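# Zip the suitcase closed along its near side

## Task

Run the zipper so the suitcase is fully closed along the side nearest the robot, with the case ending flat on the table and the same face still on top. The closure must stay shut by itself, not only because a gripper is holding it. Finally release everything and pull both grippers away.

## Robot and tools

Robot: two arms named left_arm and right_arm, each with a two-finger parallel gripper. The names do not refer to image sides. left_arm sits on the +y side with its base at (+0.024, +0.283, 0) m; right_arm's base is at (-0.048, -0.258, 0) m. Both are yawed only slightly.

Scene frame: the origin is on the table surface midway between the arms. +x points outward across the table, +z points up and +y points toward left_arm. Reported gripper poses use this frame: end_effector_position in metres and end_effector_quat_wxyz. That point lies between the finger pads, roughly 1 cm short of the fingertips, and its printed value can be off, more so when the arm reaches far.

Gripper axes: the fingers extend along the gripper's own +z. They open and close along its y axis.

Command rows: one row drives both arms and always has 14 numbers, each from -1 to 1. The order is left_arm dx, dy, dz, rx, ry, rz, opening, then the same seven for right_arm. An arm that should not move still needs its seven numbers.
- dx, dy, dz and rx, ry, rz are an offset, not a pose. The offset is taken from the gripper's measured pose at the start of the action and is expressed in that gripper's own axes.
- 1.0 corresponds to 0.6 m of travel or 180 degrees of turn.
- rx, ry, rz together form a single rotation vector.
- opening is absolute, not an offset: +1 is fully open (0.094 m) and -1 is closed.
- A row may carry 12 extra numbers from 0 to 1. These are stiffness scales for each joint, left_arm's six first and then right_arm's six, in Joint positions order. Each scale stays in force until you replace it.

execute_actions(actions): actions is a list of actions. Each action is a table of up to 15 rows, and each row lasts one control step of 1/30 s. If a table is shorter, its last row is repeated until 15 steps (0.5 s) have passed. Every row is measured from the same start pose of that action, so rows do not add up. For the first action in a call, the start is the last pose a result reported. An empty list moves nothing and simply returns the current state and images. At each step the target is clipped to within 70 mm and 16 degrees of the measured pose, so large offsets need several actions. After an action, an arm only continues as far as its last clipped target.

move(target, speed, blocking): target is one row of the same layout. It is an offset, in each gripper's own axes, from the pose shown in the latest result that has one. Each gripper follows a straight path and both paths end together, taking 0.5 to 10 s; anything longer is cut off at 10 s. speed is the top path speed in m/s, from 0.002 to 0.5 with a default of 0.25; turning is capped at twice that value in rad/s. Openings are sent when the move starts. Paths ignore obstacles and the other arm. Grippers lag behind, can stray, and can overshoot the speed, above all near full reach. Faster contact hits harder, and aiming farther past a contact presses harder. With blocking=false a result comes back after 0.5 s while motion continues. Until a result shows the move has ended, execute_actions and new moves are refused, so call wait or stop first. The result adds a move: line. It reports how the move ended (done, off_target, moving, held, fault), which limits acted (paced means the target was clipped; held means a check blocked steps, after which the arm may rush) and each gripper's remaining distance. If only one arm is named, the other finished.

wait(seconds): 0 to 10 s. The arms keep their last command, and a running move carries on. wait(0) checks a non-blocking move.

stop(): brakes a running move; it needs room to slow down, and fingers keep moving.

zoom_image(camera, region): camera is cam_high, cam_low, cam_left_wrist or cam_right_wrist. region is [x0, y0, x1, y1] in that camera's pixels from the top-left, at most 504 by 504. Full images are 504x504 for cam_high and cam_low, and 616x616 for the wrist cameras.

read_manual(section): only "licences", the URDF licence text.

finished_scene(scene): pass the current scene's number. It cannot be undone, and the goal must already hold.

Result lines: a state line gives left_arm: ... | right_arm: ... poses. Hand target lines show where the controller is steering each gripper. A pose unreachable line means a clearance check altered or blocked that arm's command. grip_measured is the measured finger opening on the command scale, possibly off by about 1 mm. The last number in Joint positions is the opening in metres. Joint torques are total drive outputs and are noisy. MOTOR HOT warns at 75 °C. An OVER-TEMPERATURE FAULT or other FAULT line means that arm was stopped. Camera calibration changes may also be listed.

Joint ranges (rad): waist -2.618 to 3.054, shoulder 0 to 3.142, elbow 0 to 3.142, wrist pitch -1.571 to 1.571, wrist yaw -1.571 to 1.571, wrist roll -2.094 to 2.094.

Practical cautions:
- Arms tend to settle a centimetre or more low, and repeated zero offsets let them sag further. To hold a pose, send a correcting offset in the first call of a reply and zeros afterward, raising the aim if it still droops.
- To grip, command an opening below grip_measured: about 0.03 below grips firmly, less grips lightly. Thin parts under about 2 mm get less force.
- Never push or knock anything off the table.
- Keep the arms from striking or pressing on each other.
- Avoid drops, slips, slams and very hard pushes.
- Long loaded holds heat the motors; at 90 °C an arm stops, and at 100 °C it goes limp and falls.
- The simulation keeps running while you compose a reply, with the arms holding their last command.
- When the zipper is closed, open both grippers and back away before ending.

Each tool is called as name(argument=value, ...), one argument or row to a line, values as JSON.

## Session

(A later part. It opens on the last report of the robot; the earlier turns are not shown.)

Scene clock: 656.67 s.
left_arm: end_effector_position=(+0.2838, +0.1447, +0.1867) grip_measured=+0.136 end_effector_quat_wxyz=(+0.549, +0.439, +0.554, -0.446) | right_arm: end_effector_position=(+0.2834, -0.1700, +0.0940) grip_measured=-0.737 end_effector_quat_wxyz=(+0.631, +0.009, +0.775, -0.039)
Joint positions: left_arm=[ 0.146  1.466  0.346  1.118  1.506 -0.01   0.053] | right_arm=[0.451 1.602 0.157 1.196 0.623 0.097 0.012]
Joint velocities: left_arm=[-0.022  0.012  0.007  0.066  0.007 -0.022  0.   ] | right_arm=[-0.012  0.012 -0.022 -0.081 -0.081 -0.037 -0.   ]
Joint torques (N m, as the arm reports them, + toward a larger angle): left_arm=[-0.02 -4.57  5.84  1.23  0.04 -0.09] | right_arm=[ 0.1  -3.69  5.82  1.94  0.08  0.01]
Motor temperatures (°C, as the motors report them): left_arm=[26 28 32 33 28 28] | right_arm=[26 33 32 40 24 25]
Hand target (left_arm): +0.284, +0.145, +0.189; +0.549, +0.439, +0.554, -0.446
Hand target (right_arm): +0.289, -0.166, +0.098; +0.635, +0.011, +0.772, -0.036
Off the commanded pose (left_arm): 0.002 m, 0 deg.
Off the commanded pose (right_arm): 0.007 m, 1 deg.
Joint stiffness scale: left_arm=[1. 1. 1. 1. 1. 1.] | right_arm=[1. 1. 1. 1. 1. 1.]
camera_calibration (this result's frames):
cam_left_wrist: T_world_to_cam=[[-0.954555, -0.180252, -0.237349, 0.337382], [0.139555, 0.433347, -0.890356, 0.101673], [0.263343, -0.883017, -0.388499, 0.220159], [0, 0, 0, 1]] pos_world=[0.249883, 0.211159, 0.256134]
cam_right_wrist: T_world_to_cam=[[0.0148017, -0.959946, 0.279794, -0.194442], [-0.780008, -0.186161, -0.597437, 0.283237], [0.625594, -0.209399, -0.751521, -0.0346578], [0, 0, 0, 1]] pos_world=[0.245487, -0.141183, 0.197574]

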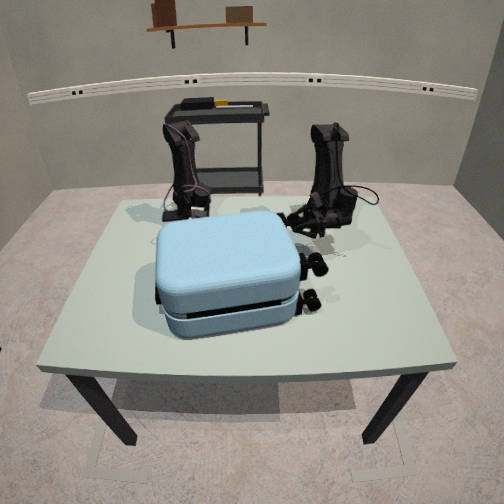

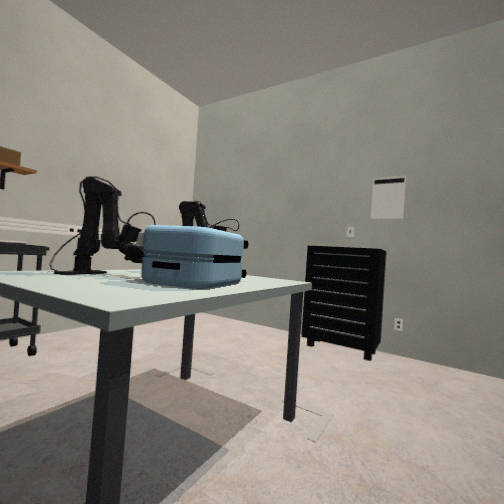

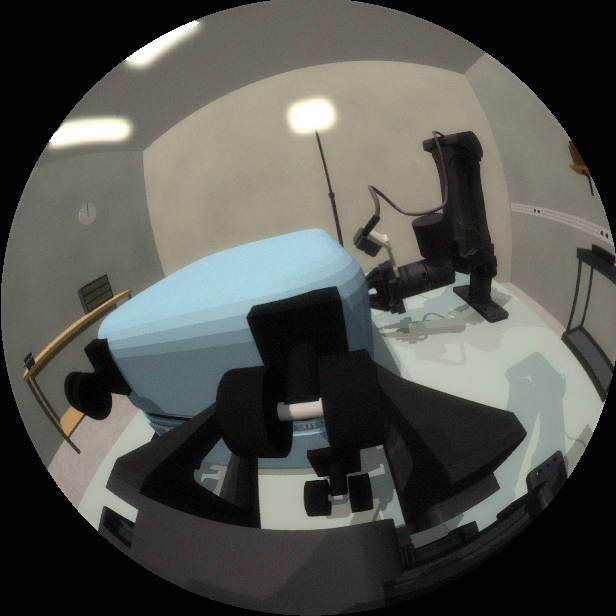

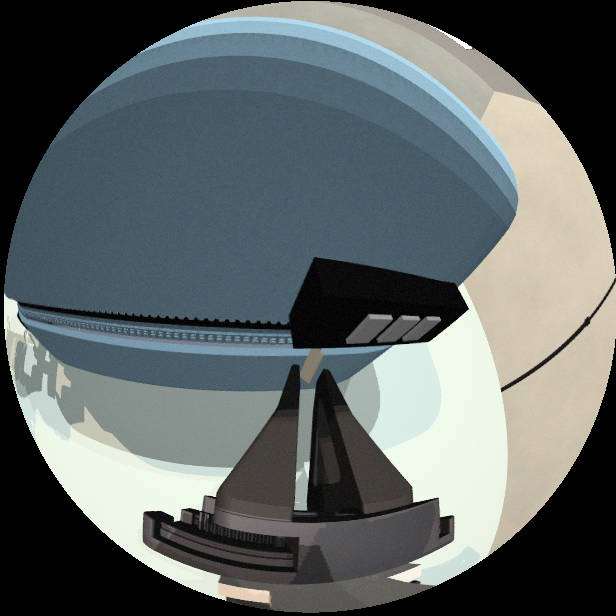

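execute_actions(
  actions=[
    [[-0.004,0,0,0,0,0,0.105,-0.0204,0.009,0.0098,-0.001,-0.009,0.0065,-0.76]],
    [[-0.002,0,0,0,0,0,0.105,-0.010,0.0045,0.005,0,-0.0045,0.003,-0.79],[-0.002,0,0,0,0,0,0.105,-0.010,0.0045,0.005,0,-0.0045,0.003,-0.81],[-0.002,0,0,0,0,0,0.105,-0.010,0.0045,0.005,0,-0.0045,0.003,-0.83],[-0.002,0,0,0,0,0,0.105,-0.010,0.0045,0.005,0,-0.0045,0.003,-0.85],[-0.002,0,0,0,0,0,0.105,-0.010,0.0045,0.005,0,-0.0045,0.003,-0.87],[-0.002,0,0,0,0,0,0.105,-0.010,0.0045,0.005,0,-0.0045,0.003,-0.88],[-0.002,0,0,0,0,0,0.105,-0.010,0.0045,0.005,0,-0.0045,0.003,-0.89],[-0.002,0,0,0,0,0,0.105,-0.010,0.0045,0.005,0,-0.0045,0.003,-0.90],[-0.002,0,0,0,0,0,0.105,-0.010,0.0045,0.005,0,-0.0045,0.003,-0.91],[-0.002,0,0,0,0,0,0.105,-0.010,0.0045,0.005,0,-0.0045,0.003,-0.92]],
  ],
)

zoom_image(
  camera="cam_right_wrist",
  region=[250, 300, 390, 440],
)

Scene clock: 667.87 s.
left_arm: end_effector_position=(+0.2838, +0.1447, +0.1867) grip_measured=+0.136 end_effector_quat_wxyz=(+0.549, +0.439, +0.554, -0.446) | right_arm: end_effector_position=(+0.2847, -0.1692, +0.0950) grip_measured=-0.917 end_effector_quat_wxyz=(+0.632, +0.010, +0.774, -0.039)
Joint positions: left_arm=[ 0.146  1.466  0.346  1.118  1.506 -0.01   0.053] | right_arm=[0.451 1.602 0.163 1.192 0.623 0.097 0.004]
Joint velocities: left_arm=[-0.007  0.002  0.002  0.007  0.066 -0.037  0.   ] | right_arm=[-0.002  0.012  0.022  0.037  0.051 -0.037  0.001]
Joint torques (N m, as the arm reports them, + toward a larger angle): left_arm=[-0.08 -4.2   5.66  1.26  0.02 -0.08] | right_arm=[ 0.11 -4.24  5.27  1.99  0.12 -0.01]
Motor temperatures (°C, as the motors report them): left_arm=[26 28 32 33 28 28] | right_arm=[26 33 32 40 24 25]
Hand target (left_arm): +0.284, +0.145, +0.188; +0.549, +0.439, +0.554, -0.446
Hand target (right_arm): +0.289, -0.166, +0.100; +0.638, +0.013, +0.769, -0.036
Off the commanded pose (left_arm): 0.001 m, 0 deg.
Off the commanded pose (right_arm): 0.007 m, 1 deg.
Joint stiffness scale: left_arm=[1. 1. 1. 1. 1. 1.] | right_arm=[1. 1. 1. 1. 1. 1.]
camera_calibration (this result's frames):
cam_left_wrist: T_world_to_cam=[[-0.954555, -0.180252, -0.237349, 0.337382], [0.139555, 0.433347, -0.890356, 0.101673], [0.263343, -0.883017, -0.388499, 0.220159], [0, 0, 0, 1]] pos_world=[0.249883, 0.211159, 0.256134]
cam_right_wrist: T_world_to_cam=[[0.0139823, -0.960214, 0.278916, -0.193735], [-0.779083, -0.185311, -0.598907, 0.284983], [0.626765, -0.208925, -0.750677, -0.0349208], [0, 0, 0, 1]] pos_world=[0.246622, -0.140513, 0.1985]

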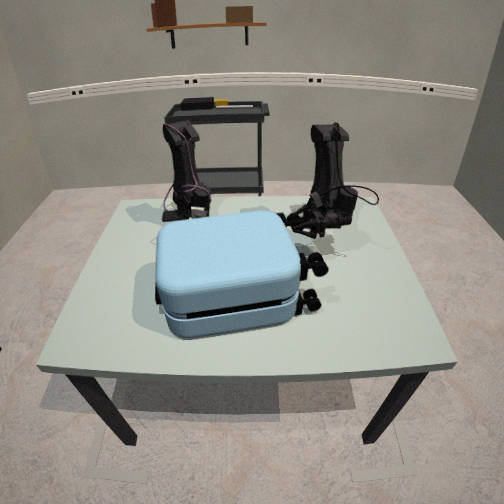

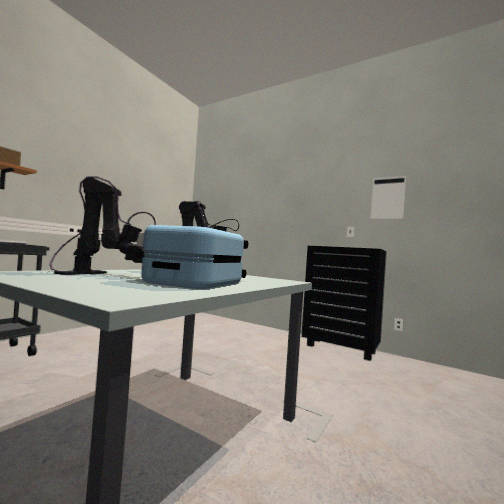

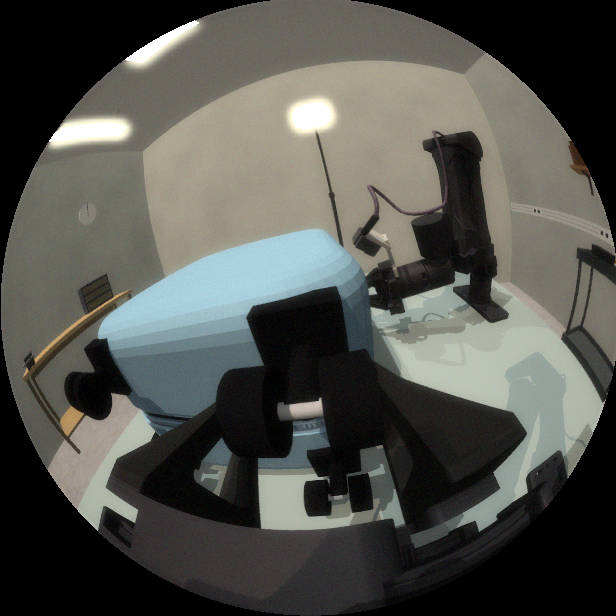

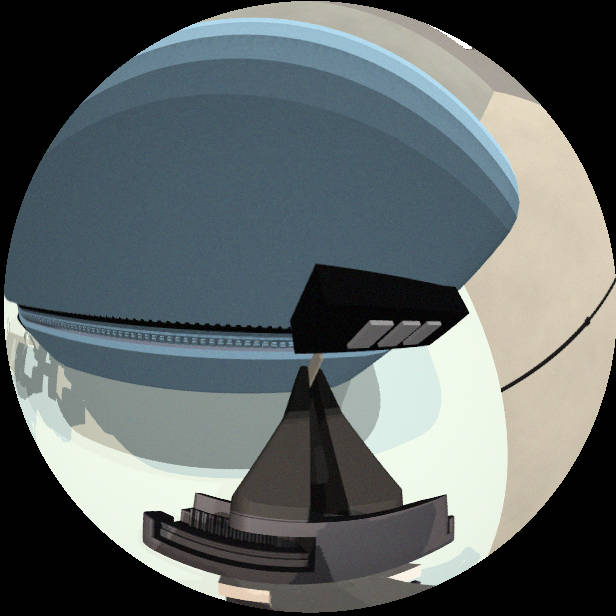

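Region (250, 300, 390, 440) of cam_right_wrist's 616x616 image, scaled by 3.600, with more detail than that image has.

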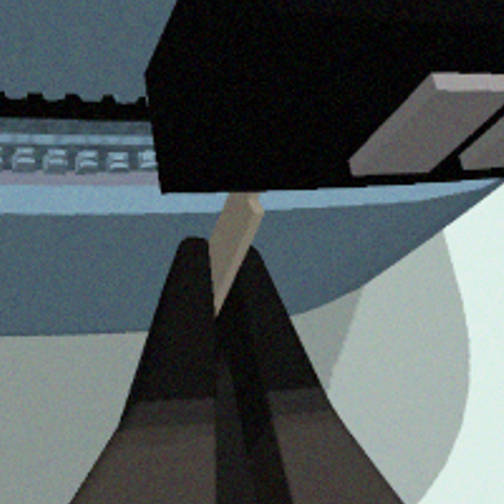

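execute_actions(
  actions=[
    [[-0.004,0,0,0,0,0,0.105,-0.0187,-0.0073,0,0.008,-0.013,0.009,-0.93]],
  ],
)

zoom_image(
  camera="cam_right_wrist",
  region=[250, 300, 390, 440],
)

Scene clock: 675.73 s.
left_arm: end_effector_position=(+0.2838, +0.1447, +0.1867) grip_measured=+0.136 end_effector_quat_wxyz=(+0.549, +0.439, +0.554, -0.446) | right_arm: end_effector_position=(+0.2854, -0.1710, +0.0991) grip_measured=-0.927 end_effector_quat_wxyz=(+0.638, +0.017, +0.769, -0.040)
Joint positions: left_arm=[ 0.146  1.466  0.346  1.118  1.506 -0.01   0.053] | right_arm=[0.451 1.602 0.163 1.21  0.636 0.097 0.003]
Joint velocities: left_arm=[ 0.007 -0.017  0.007  0.022  0.051 -0.051 -0.001] | right_arm=[ 0.012  0.002  0.002 -0.022  0.007 -0.066  0.   ]
Joint torques (N m, as the arm reports them, + toward a larger angle): left_arm=[-0.06 -4.61  5.8   1.25  0.03 -0.1 ] | right_arm=[-0.15 -4.72  3.67  2.22  0.27 -0.01]
Motor temperatures (°C, as the motors report them): left_arm=[26 28 32 33 28 28] | right_arm=[26 33 32 40 24 25]
Hand target (left_arm): +0.284, +0.145, +0.189; +0.549, +0.439, +0.554, -0.446
Hand target (right_arm): +0.287, -0.173, +0.106; +0.648, +0.028, +0.760, -0.040
Off the commanded pose (left_arm): 0.002 m, 0 deg.
Off the commanded pose (right_arm): 0.008 m, 2 deg.
Joint stiffness scale: left_arm=[1. 1. 1. 1. 1. 1.] | right_arm=[1. 1. 1. 1. 1. 1.]
camera_calibration (this result's frames):
cam_left_wrist: T_world_to_cam=[[-0.954555, -0.180252, -0.237349, 0.337382], [0.139555, 0.433347, -0.890356, 0.101673], [0.263343, -0.883017, -0.388499, 0.220159], [0, 0, 0, 1]] pos_world=[0.249883, 0.211159, 0.256134]
cam_right_wrist: T_world_to_cam=[[-0.00284981, -0.962267, 0.272092, -0.191489], [-0.770957, -0.171177, -0.613452, 0.289185], [0.636881, -0.211519, -0.741379, -0.0368584], [0, 0, 0, 1]] pos_world=[0.245878, -0.142558, 0.202178]

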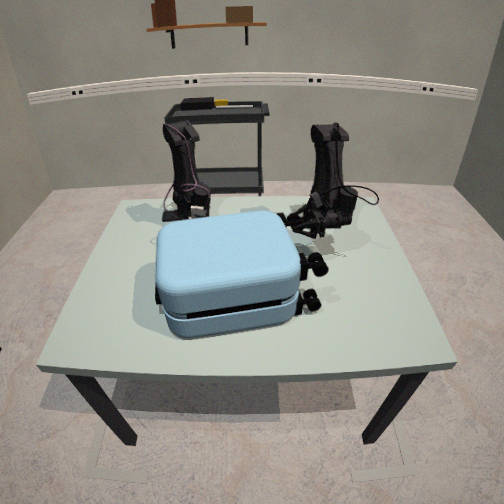

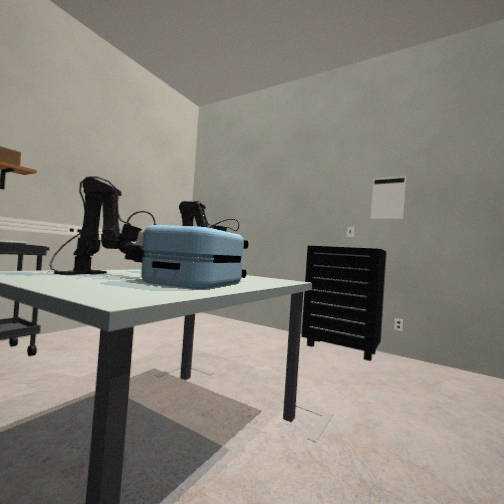

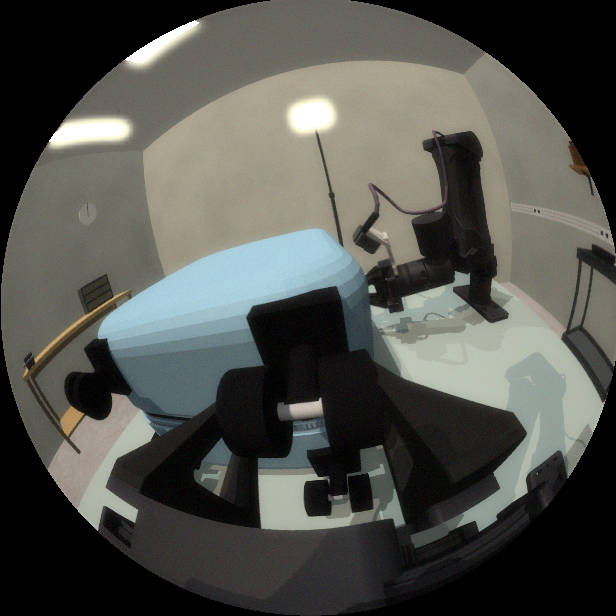

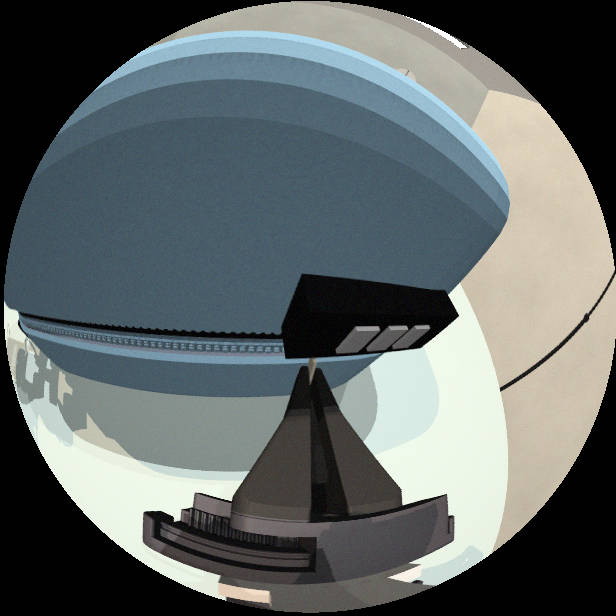

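Region (250, 300, 390, 440) of cam_right_wrist's 616x616 image, scaled by 3.600, with more detail than that image has.

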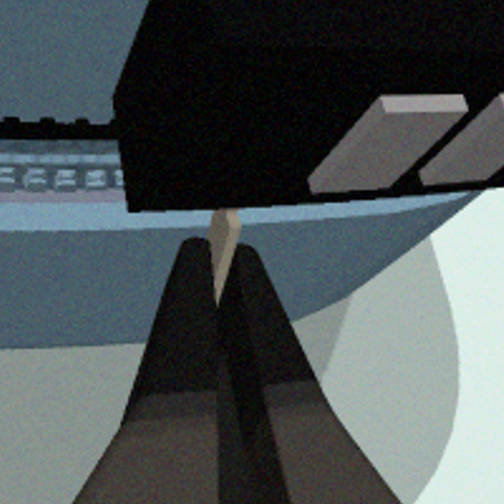

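Now close fully.

execute_actions(
  actions=[
    [[-0.004,0,0,0,0,0,0.105,-0.004,0,0,0,-0.003,0.002,-0.94],[-0.004,0,0,0,0,0,0.105,-0.004,0,0,0,-0.003,0.002,-0.95],[-0.004,0,0,0,0,0,0.105,-0.004,0,0,0,-0.003,0.002,-0.96],[-0.004,0,0,0,0,0,0.105,-0.004,0,0,0,-0.003,0.002,-0.97],[-0.004,0,0,0,0,0,0.105,-0.004,0,0,0,-0.003,0.002,-0.98],[-0.004,0,0,0,0,0,0.105,-0.004,0,0,0,-0.003,0.002,-0.99],[-0.004,0,0,0,0,0,0.105,-0.004,0,0,0,-0.003,0.002,-1]],
  ],
)

zoom_image(
  camera="cam_right_wrist",
  region=[250, 300, 390, 440],
)

Scene clock: 681.03 s.
left_arm: end_effector_position=(+0.2838, +0.1447, +0.1867) grip_measured=+0.136 end_effector_quat_wxyz=(+0.549, +0.439, +0.554, -0.446) | right_arm: end_effector_position=(+0.2854, -0.1708, +0.0991) grip_measured=-0.985 end_effector_quat_wxyz=(+0.638, +0.017, +0.769, -0.040)
Joint positions: left_arm=[ 0.146  1.466  0.346  1.118  1.506 -0.01   0.053] | right_arm=[0.451 1.602 0.163 1.211 0.635 0.097 0.001]
Joint velocities: left_arm=[-0.007  0.002 -0.012  0.007  0.051  0.037 -0.001] | right_arm=[-0.017 -0.007 -0.012 -0.022 -0.037  0.022  0.   ]
Joint torques (N m, as the arm reports them, + toward a larger angle): left_arm=[ 0.08 -4.55  5.75  1.23  0.02 -0.11] | right_arm=[-0.01 -4.31  3.45  2.07  0.12  0.  ]
Motor temperatures (°C, as the motors report them): left_arm=[26 28 32 33 28 28] | right_arm=[26 33 32 40 24 25]
Hand target (left_arm): +0.284, +0.145, +0.189; +0.549, +0.439, +0.554, -0.446
Hand target (right_arm): +0.286, -0.171, +0.101; +0.642, +0.019, +0.766, -0.038
Off the commanded pose (left_arm): 0.002 m, 0 deg.
Off the commanded pose (right_arm): 0.002 m, 1 deg.
Joint stiffness scale: left_arm=[1. 1. 1. 1. 1. 1.] | right_arm=[1. 1. 1. 1. 1. 1.]
camera_calibration (this result's frames):
cam_left_wrist: T_world_to_cam=[[-0.954555, -0.180252, -0.237349, 0.337382], [0.139555, 0.433347, -0.890356, 0.101673], [0.263343, -0.883017, -0.388499, 0.220159], [0, 0, 0, 1]] pos_world=[0.249883, 0.211159, 0.256134]
cam_right_wrist: T_world_to_cam=[[-0.00182715, -0.962385, 0.271684, -0.191571], [-0.770653, -0.171777, -0.613667, 0.289107], [0.637253, -0.210496, -0.741351, -0.0367268], [0, 0, 0, 1]] pos_world=[0.245855, -0.142434, 0.202235]

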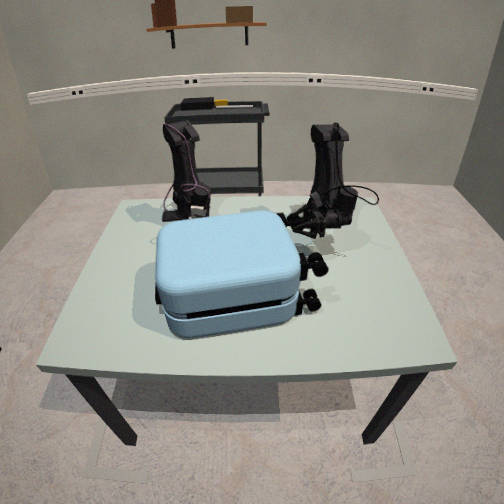

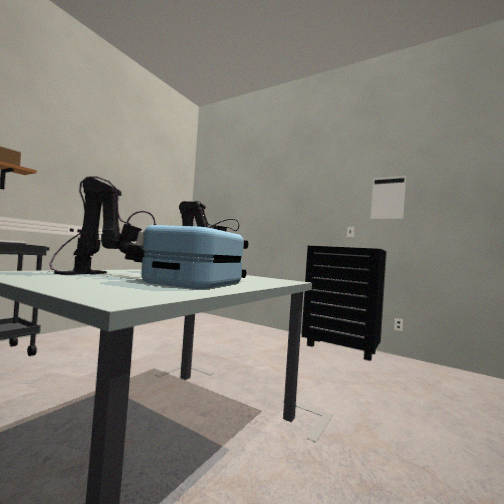

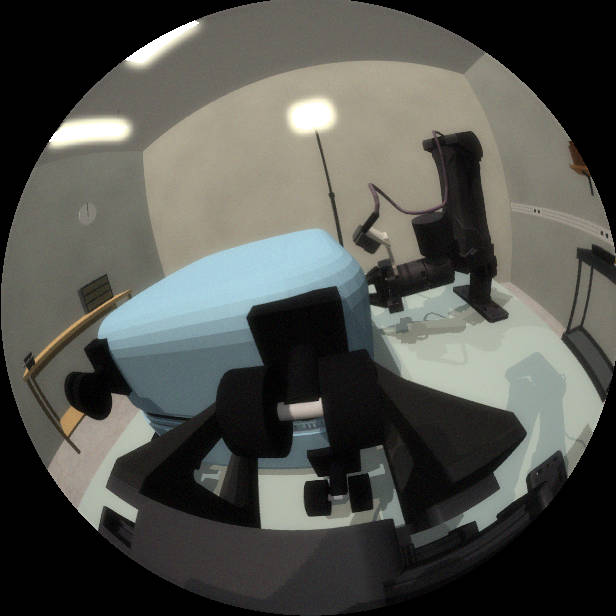

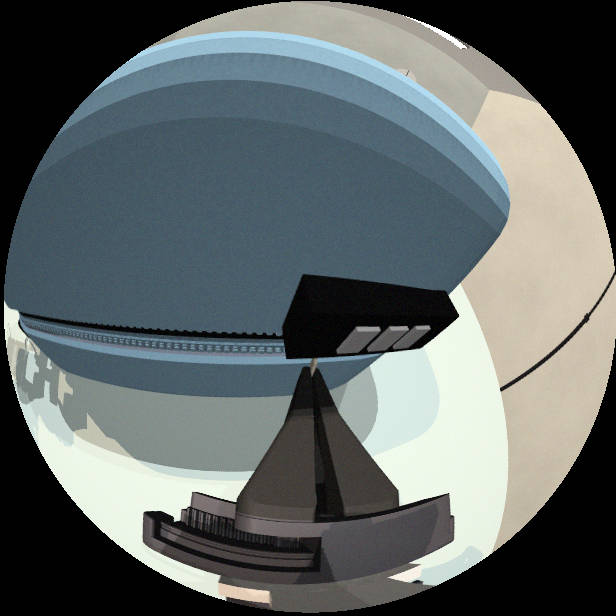

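Region (250, 300, 390, 440) of cam_right_wrist's 616x616 image, scaled by 3.600, with more detail than that image has.

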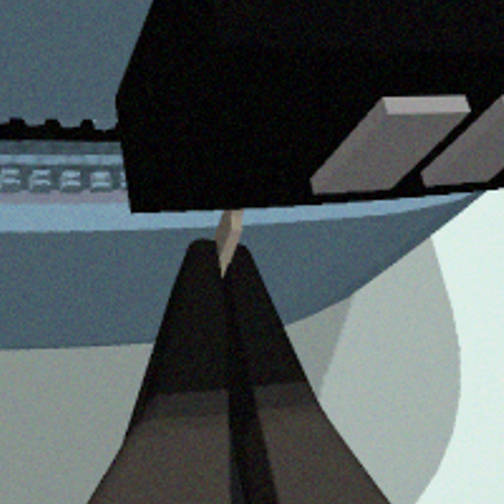

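move(
  target=[-0.004,0,0,0,0,0,0.105,-0.0155,0.011,-0.0055,0.055,-0.018,0.022,-1],
  speed=0.08,
)

zoom_image(
  camera="cam_right_wrist",
  region=[250, 300, 390, 440],
)

Scene clock: 702.00 s.
left_arm: end_effector_position=(+0.2838, +0.1447, +0.1867) grip_measured=+0.136 end_effector_quat_wxyz=(+0.549, +0.439, +0.554, -0.446) | right_arm: end_effector_position=(+0.2819, -0.1683, +0.0984) grip_measured=-0.985 end_effector_quat_wxyz=(+0.643, +0.080, +0.756, -0.090)
Joint positions: left_arm=[ 0.146  1.466  0.346  1.118  1.506 -0.01   0.053] | right_arm=[0.576 1.69  0.233 1.198 0.917 0.174 0.001]
Joint velocities: left_arm=[ 0.012 -0.007  0.002  0.037  0.022  0.022 -0.001] | right_arm=[ 0.002  0.012 -0.002  0.066  0.022 -0.007 -0.   ]
Joint torques (N m, as the arm reports them, + toward a larger angle): left_arm=[ 0.05 -4.5   5.77  1.24  0.03 -0.1 ] | right_arm=[ 1.78 -4.42  5.29  2.16  0.58  0.11]
Motor temperatures (°C, as the motors report them): left_arm=[26 28 32 33 28 28] | right_arm=[26 33 31 41 24 25]
Hand target (left_arm): +0.284, +0.145, +0.189; +0.549, +0.439, +0.554, -0.446
Hand target (right_arm): +0.284, -0.163, +0.108; +0.656, +0.098, +0.744, -0.082
Off the commanded pose (left_arm): 0.002 m, 0 deg.
Off the commanded pose (right_arm): 0.011 m, 3 deg.
Joint stiffness scale: left_arm=[1. 1. 1. 1. 1. 1.] | right_arm=[1. 1. 1. 1. 1. 1.]
move: off_target (right_arm)
camera_calibration (this result's frames):
cam_left_wrist: T_world_to_cam=[[-0.954555, -0.180252, -0.237349, 0.337382], [0.139555, 0.433347, -0.890356, 0.101673], [0.263343, -0.883017, -0.388499, 0.220159], [0, 0, 0, 1]] pos_world=[0.249883, 0.211159, 0.256134]
cam_right_wrist: T_world_to_cam=[[-0.164507, -0.94953, 0.267079, -0.140473], [-0.77099, -0.0451044, -0.635248, 0.309883], [0.615233, -0.310418, -0.724658, -0.0467435], [0, 0, 0, 1]] pos_world=[0.244566, -0.133916, 0.200497]

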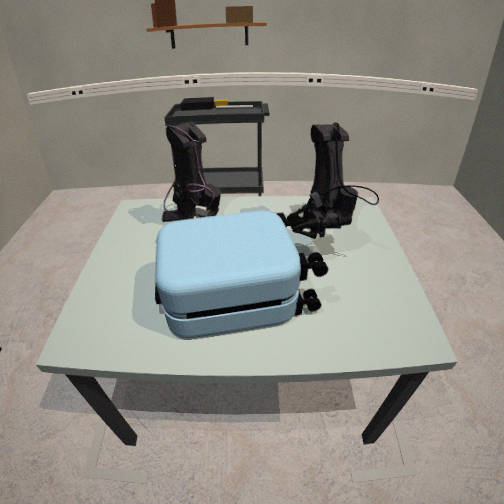

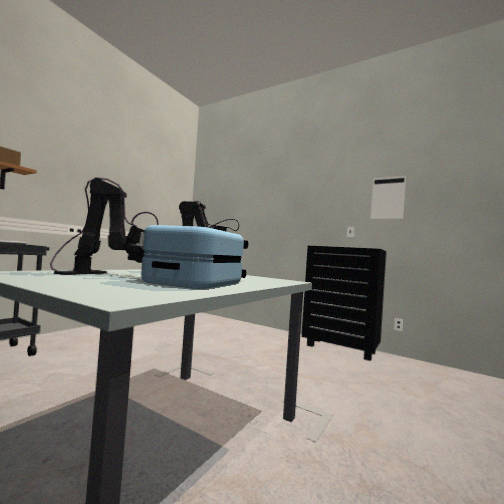

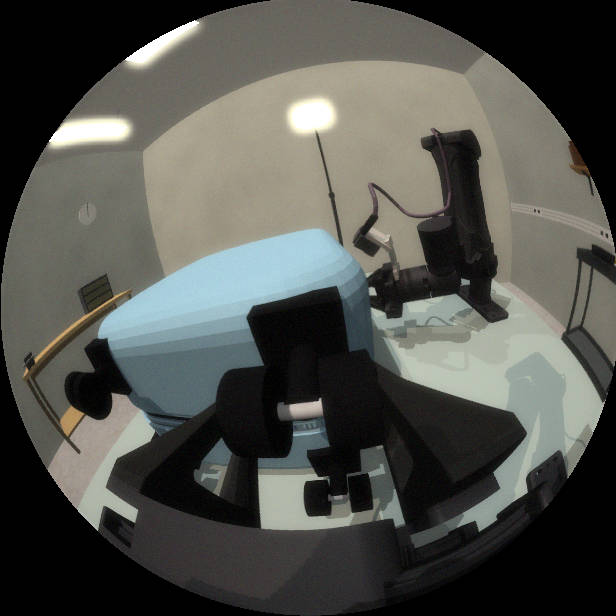

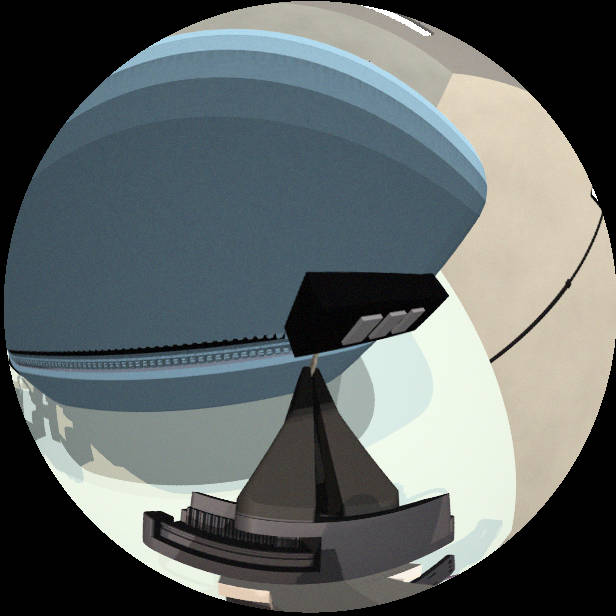

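Region (250, 300, 390, 440) of cam_right_wrist's 616x616 image, scaled by 3.600, with more detail than that image has.

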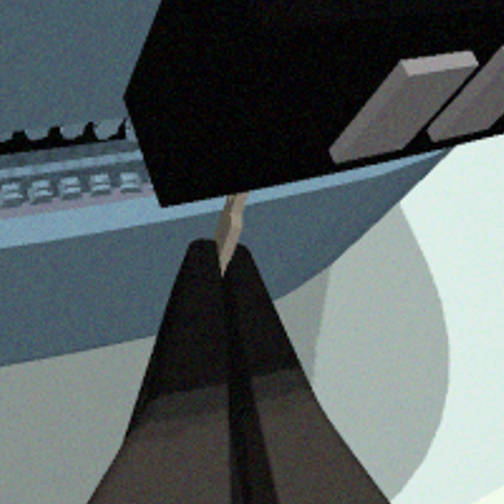

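move(
  target=[-0.004,0,0,0,0,0,0.105,-0.0215,0.0148,-0.0125,0.060,-0.02,0.021,-1],
  speed=0.08,
)

zoom_image(
  camera="cam_right_wrist",
  region=[250, 300, 390, 440],
)

Scene clock: 714.83 s.
left_arm: end_effector_position=(+0.2838, +0.1447, +0.1867) grip_measured=+0.136 end_effector_quat_wxyz=(+0.549, +0.439, +0.554, -0.446) | right_arm: end_effector_position=(+0.2775, -0.1638, +0.1002) grip_measured=-0.985 end_effector_quat_wxyz=(+0.645, +0.140, +0.736, -0.151)
Joint positions: left_arm=[ 0.146  1.466  0.346  1.118  1.506 -0.01   0.053] | right_arm=[0.674 1.761 0.342 1.088 1.184 0.266 0.001]
Joint velocities: left_arm=[ 0.002 -0.012 -0.002 -0.051  0.007  0.007 -0.001] | right_arm=[ 0.002 -0.017  0.002 -0.066  0.051  0.037  0.   ]
Joint torques (N m, as the arm reports them, + toward a larger angle): left_arm=[-0.01 -4.61  5.85  1.24  0.04 -0.11] | right_arm=[ 1.86 -5.43  5.87  1.97  0.72  0.1 ]
Motor temperatures (°C, as the motors report them): left_arm=[26 28 32 33 28 28] | right_arm=[26 33 31 41 24 25]
Hand target (left_arm): +0.284, +0.145, +0.189; +0.549, +0.439, +0.554, -0.446
Hand target (right_arm): +0.278, -0.158, +0.111; +0.658, +0.163, +0.721, -0.140
Off the commanded pose (left_arm): 0.002 m, 0 deg.
Off the commanded pose (right_arm): 0.013 m, 4 deg.
Joint stiffness scale: left_arm=[1. 1. 1. 1. 1. 1.] | right_arm=[1. 1. 1. 1. 1. 1.]
move: off_target (right_arm)
camera_calibration (this result's frames):
cam_left_wrist: T_world_to_cam=[[-0.954643, -0.180272, -0.236978, 0.33734], [0.139224, 0.433274, -0.890444, 0.101794], [0.263199, -0.883049, -0.388524, 0.22021], [0, 0, 0, 1]] pos_world=[0.249909, 0.211164, 0.256141]
cam_right_wrist: T_world_to_cam=[[-0.330721, -0.901995, 0.277539, -0.0844899], [-0.749826, 0.0725747, -0.657643, 0.323483], [0.573048, -0.425602, -0.700342, -0.0509553], [0, 0, 0, 1]] pos_world=[0.243813, -0.121373, 0.200499]

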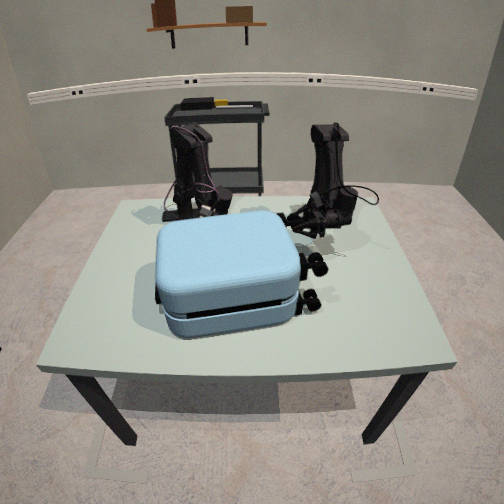

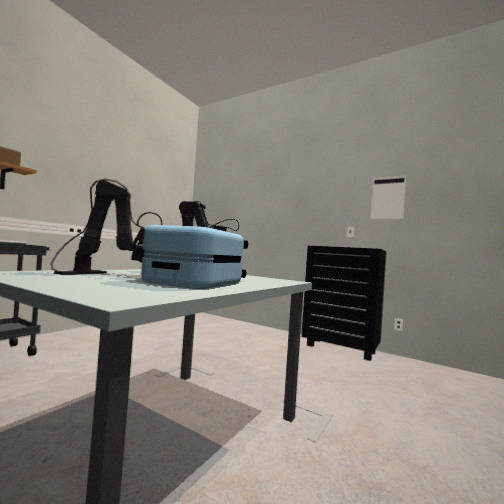

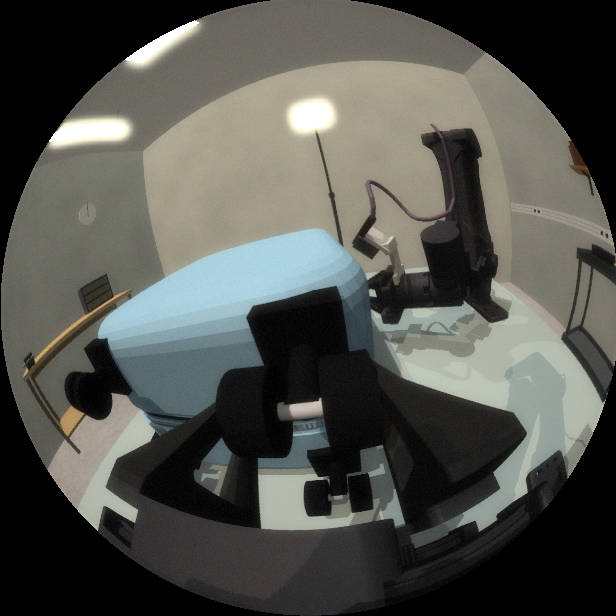

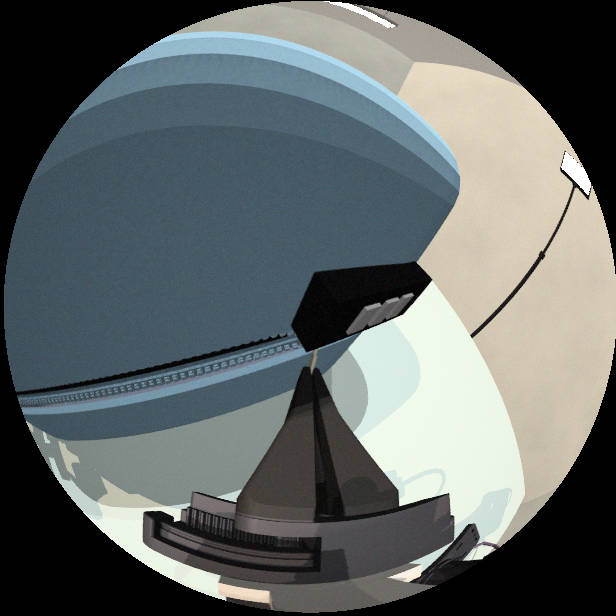

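Region (250, 300, 390, 440) of cam_right_wrist's 616x616 image, scaled by 3.600, with more detail than that image has.

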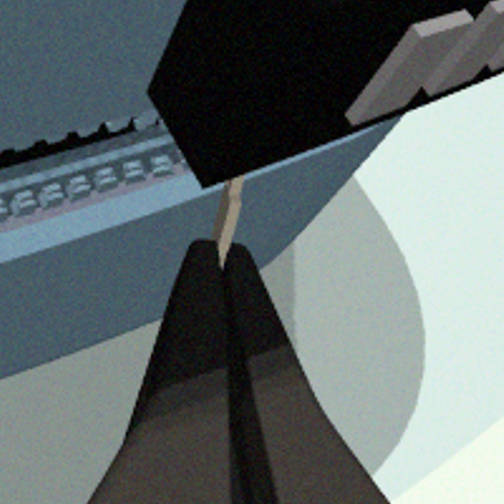

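move(
  target=[-0.004,0,0,0,0,0,0.105,-0.035,0.002,-0.010,0.005,-0.028,0.013,-1],
  speed=0.03,
)

zoom_image(
  camera="cam_right_wrist",
  region=[250, 300, 390, 440],
)

Scene clock: 731.63 s.
left_arm: end_effector_position=(+0.2838, +0.1447, +0.1867) grip_measured=+0.136 end_effector_quat_wxyz=(+0.549, +0.439, +0.554, -0.446) | right_arm: end_effector_position=(+0.2761, -0.1622, +0.1049) grip_measured=-0.985 end_effector_quat_wxyz=(+0.651, +0.119, +0.730, -0.169)
Joint positions: left_arm=[ 0.146  1.466  0.346  1.118  1.506 -0.01   0.053] | right_arm=[0.685 1.787 0.333 1.19  1.201 0.154 0.001]
Joint velocities: left_arm=[-0.017 -0.007  0.002  0.007 -0.007  0.022 -0.   ] | right_arm=[-0.002  0.002 -0.002  0.007  0.022 -0.066  0.   ]
Joint torques (N m, as the arm reports them, + toward a larger angle): left_arm=[ 0.02 -4.54  5.78  1.23  0.04 -0.12] | right_arm=[ 1.25 -5.66  3.57  2.82  0.65 -0.04]
Motor temperatures (°C, as the motors report them): left_arm=[26 28 32 33 28 28] | right_arm=[27 33 32 41 25 25]
Hand target (left_arm): +0.284, +0.145, +0.189; +0.549, +0.439, +0.554, -0.446
Hand target (right_arm): +0.275, -0.161, +0.120; +0.673, +0.155, +0.708, -0.147
Off the commanded pose (left_arm): 0.002 m, 0 deg.
Off the commanded pose (right_arm): 0.017 m, 6 deg.
Joint stiffness scale: left_arm=[1. 1. 1. 1. 1. 1.] | right_arm=[1. 1. 1. 1. 1. 1.]
move: off_target (right_arm)
camera_calibration (this result's frames):
cam_left_wrist: T_world_to_cam=[[-0.954643, -0.180272, -0.236978, 0.33734], [0.139224, 0.433274, -0.890444, 0.101794], [0.263199, -0.883049, -0.388524, 0.22021], [0, 0, 0, 1]] pos_world=[0.249909, 0.211164, 0.256141]
cam_right_wrist: T_world_to_cam=[[-0.326279, -0.886691, 0.327599, -0.088819], [-0.746745, 0.029288, -0.664465, 0.318242], [0.579581, -0.461434, -0.671688, -0.0567753], [0, 0, 0, 1]] pos_world=[0.241572, -0.114274, 0.202422]

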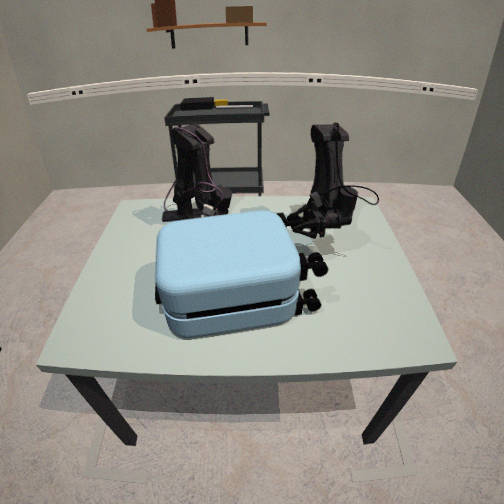

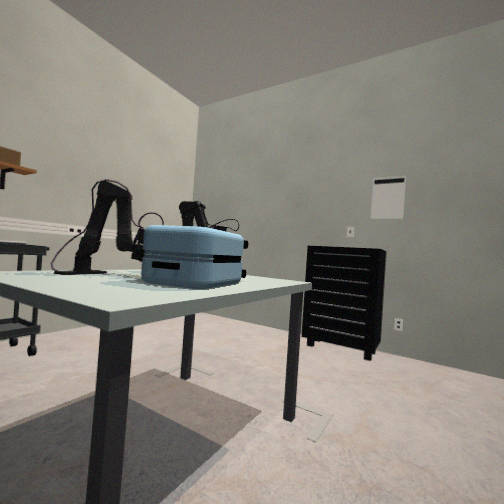

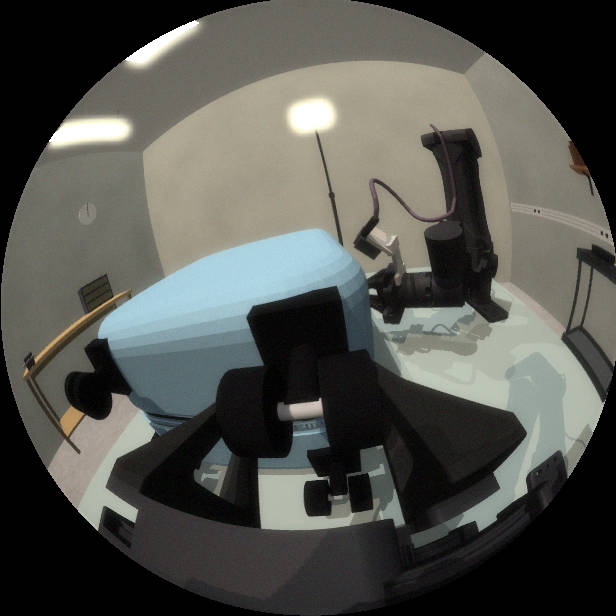

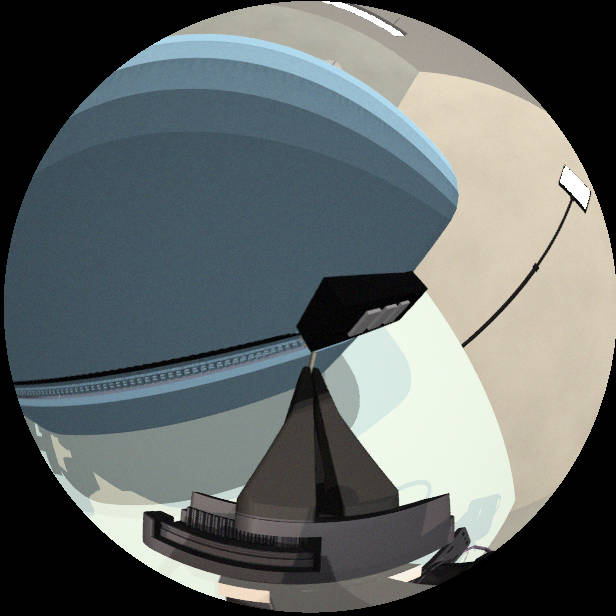

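Region (250, 300, 390, 440) of cam_right_wrist's 616x616 image, scaled by 3.600, with more detail than that image has.

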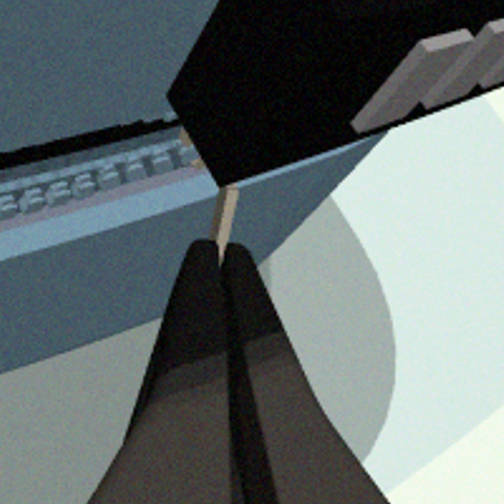

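execute_actions(
  actions=[
    [[-0.005,-0.003,0.006,0,0,0,0.105,-0.03,0.03,-0.018,0.03,-0.02,0.04,-1]],
    [[-0.003,-0.003,0.006,0,0,0,0.105,-0.03,0.035,-0.02,0.02,-0.015,0.04,-1]],
  ],
)

zoom_image(
  camera="cam_right_wrist",
  region=[240, 280, 400, 440],
)

Scene clock: 747.10 s.
left_arm: end_effector_position=(+0.2838, +0.1447, +0.1867) grip_measured=+0.136 end_effector_quat_wxyz=(+0.549, +0.439, +0.554, -0.446) | right_arm: end_effector_position=(+0.2710, -0.1477, +0.1228) grip_measured=-0.986 end_effector_quat_wxyz=(+0.671, +0.228, +0.673, -0.211)
Joint positions: left_arm=[ 0.146  1.466  0.346  1.118  1.506 -0.011  0.053] | right_arm=[0.772 1.896 0.51  1.184 1.514 0.224 0.001]
Joint velocities: left_arm=[-0.002 -0.007 -0.002  0.007  0.022 -0.022  0.   ] | right_arm=[ 0.017  0.002 -0.002  0.022 -0.022 -0.007 -0.001]
Joint torques (N m, as the arm reports them, + toward a larger angle): left_arm=[-1.04 -4.87  5.14  1.3  -0.15 -0.13] | right_arm=[ 3.09 -6.53  6.56  1.72  0.08  0.08]
Motor temperatures (°C, as the motors report them): left_arm=[26 28 32 33 28 28] | right_arm=[26 33 31 43 25 25]
Hand target (left_arm): +0.283, +0.141, +0.189; +0.549, +0.439, +0.554, -0.446
Hand target (right_arm): +0.272, -0.129, +0.130; +0.682, +0.236, +0.670, -0.176
Off the commanded pose (left_arm): 0.004 m, 0 deg.
Off the commanded pose (right_arm): 0.020 m, 4 deg.
Joint stiffness scale: left_arm=[1. 1. 1. 1. 1. 1.] | right_arm=[1. 1. 1. 1. 1. 1.]
camera_calibration (this result's frames):
cam_left_wrist: T_world_to_cam=[[-0.95473, -0.180297, -0.236608, 0.337307], [0.138896, 0.433179, -0.890542, 0.101947], [0.263056, -0.883091, -0.388526, 0.220269], [0, 0, 0, 1]] pos_world=[0.249934, 0.211172, 0.256177]
cam_right_wrist: T_world_to_cam=[[-0.55039, -0.805173, 0.220834, 0.00232166], [-0.626559, 0.223517, -0.746635, 0.332139], [0.55181, -0.549306, -0.62751, -0.0459702], [0, 0, 0, 1]] pos_world=[0.234749, -0.0976209, 0.218627]

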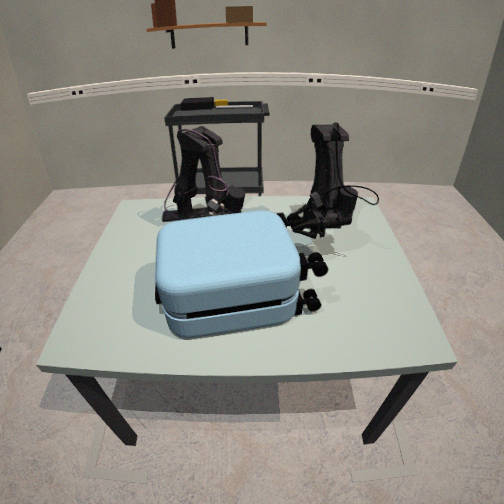

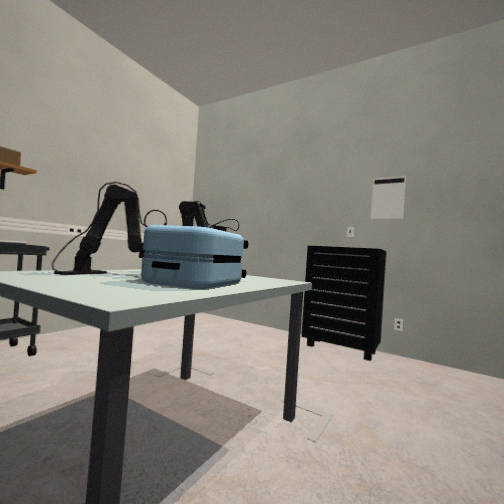

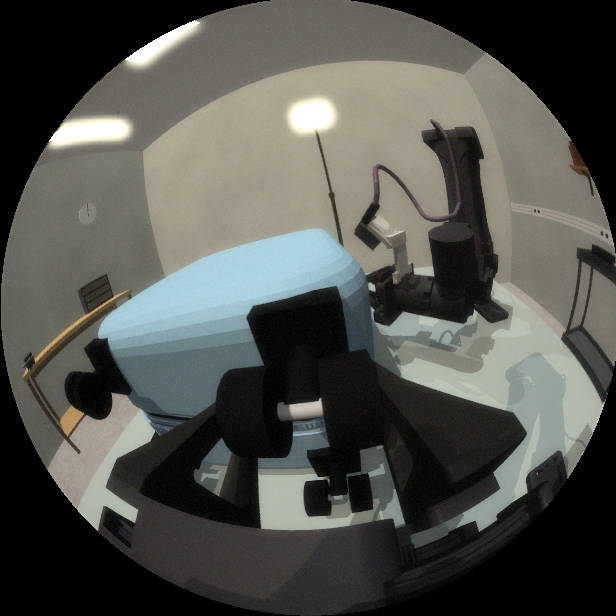

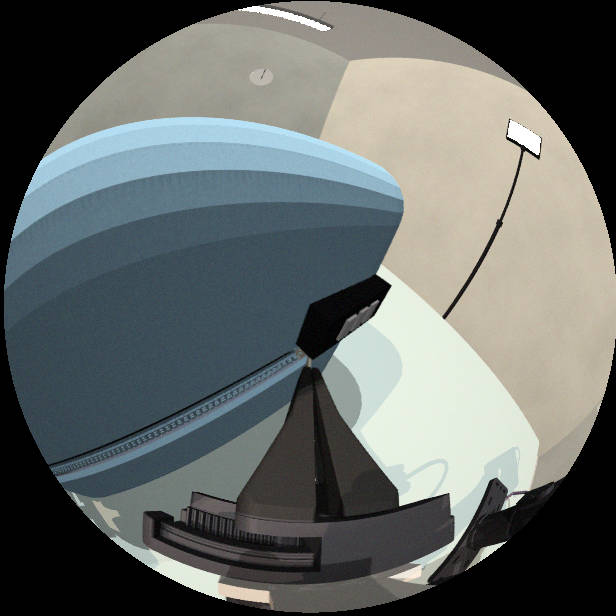

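Region (240, 280, 400, 440) of cam_right_wrist's 616x616 image, scaled by 3.150, with more detail than that image has.

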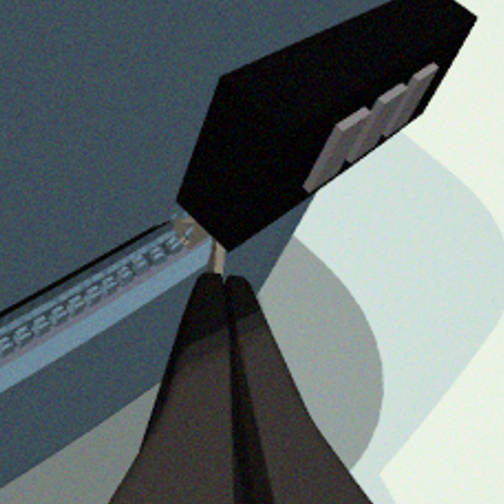

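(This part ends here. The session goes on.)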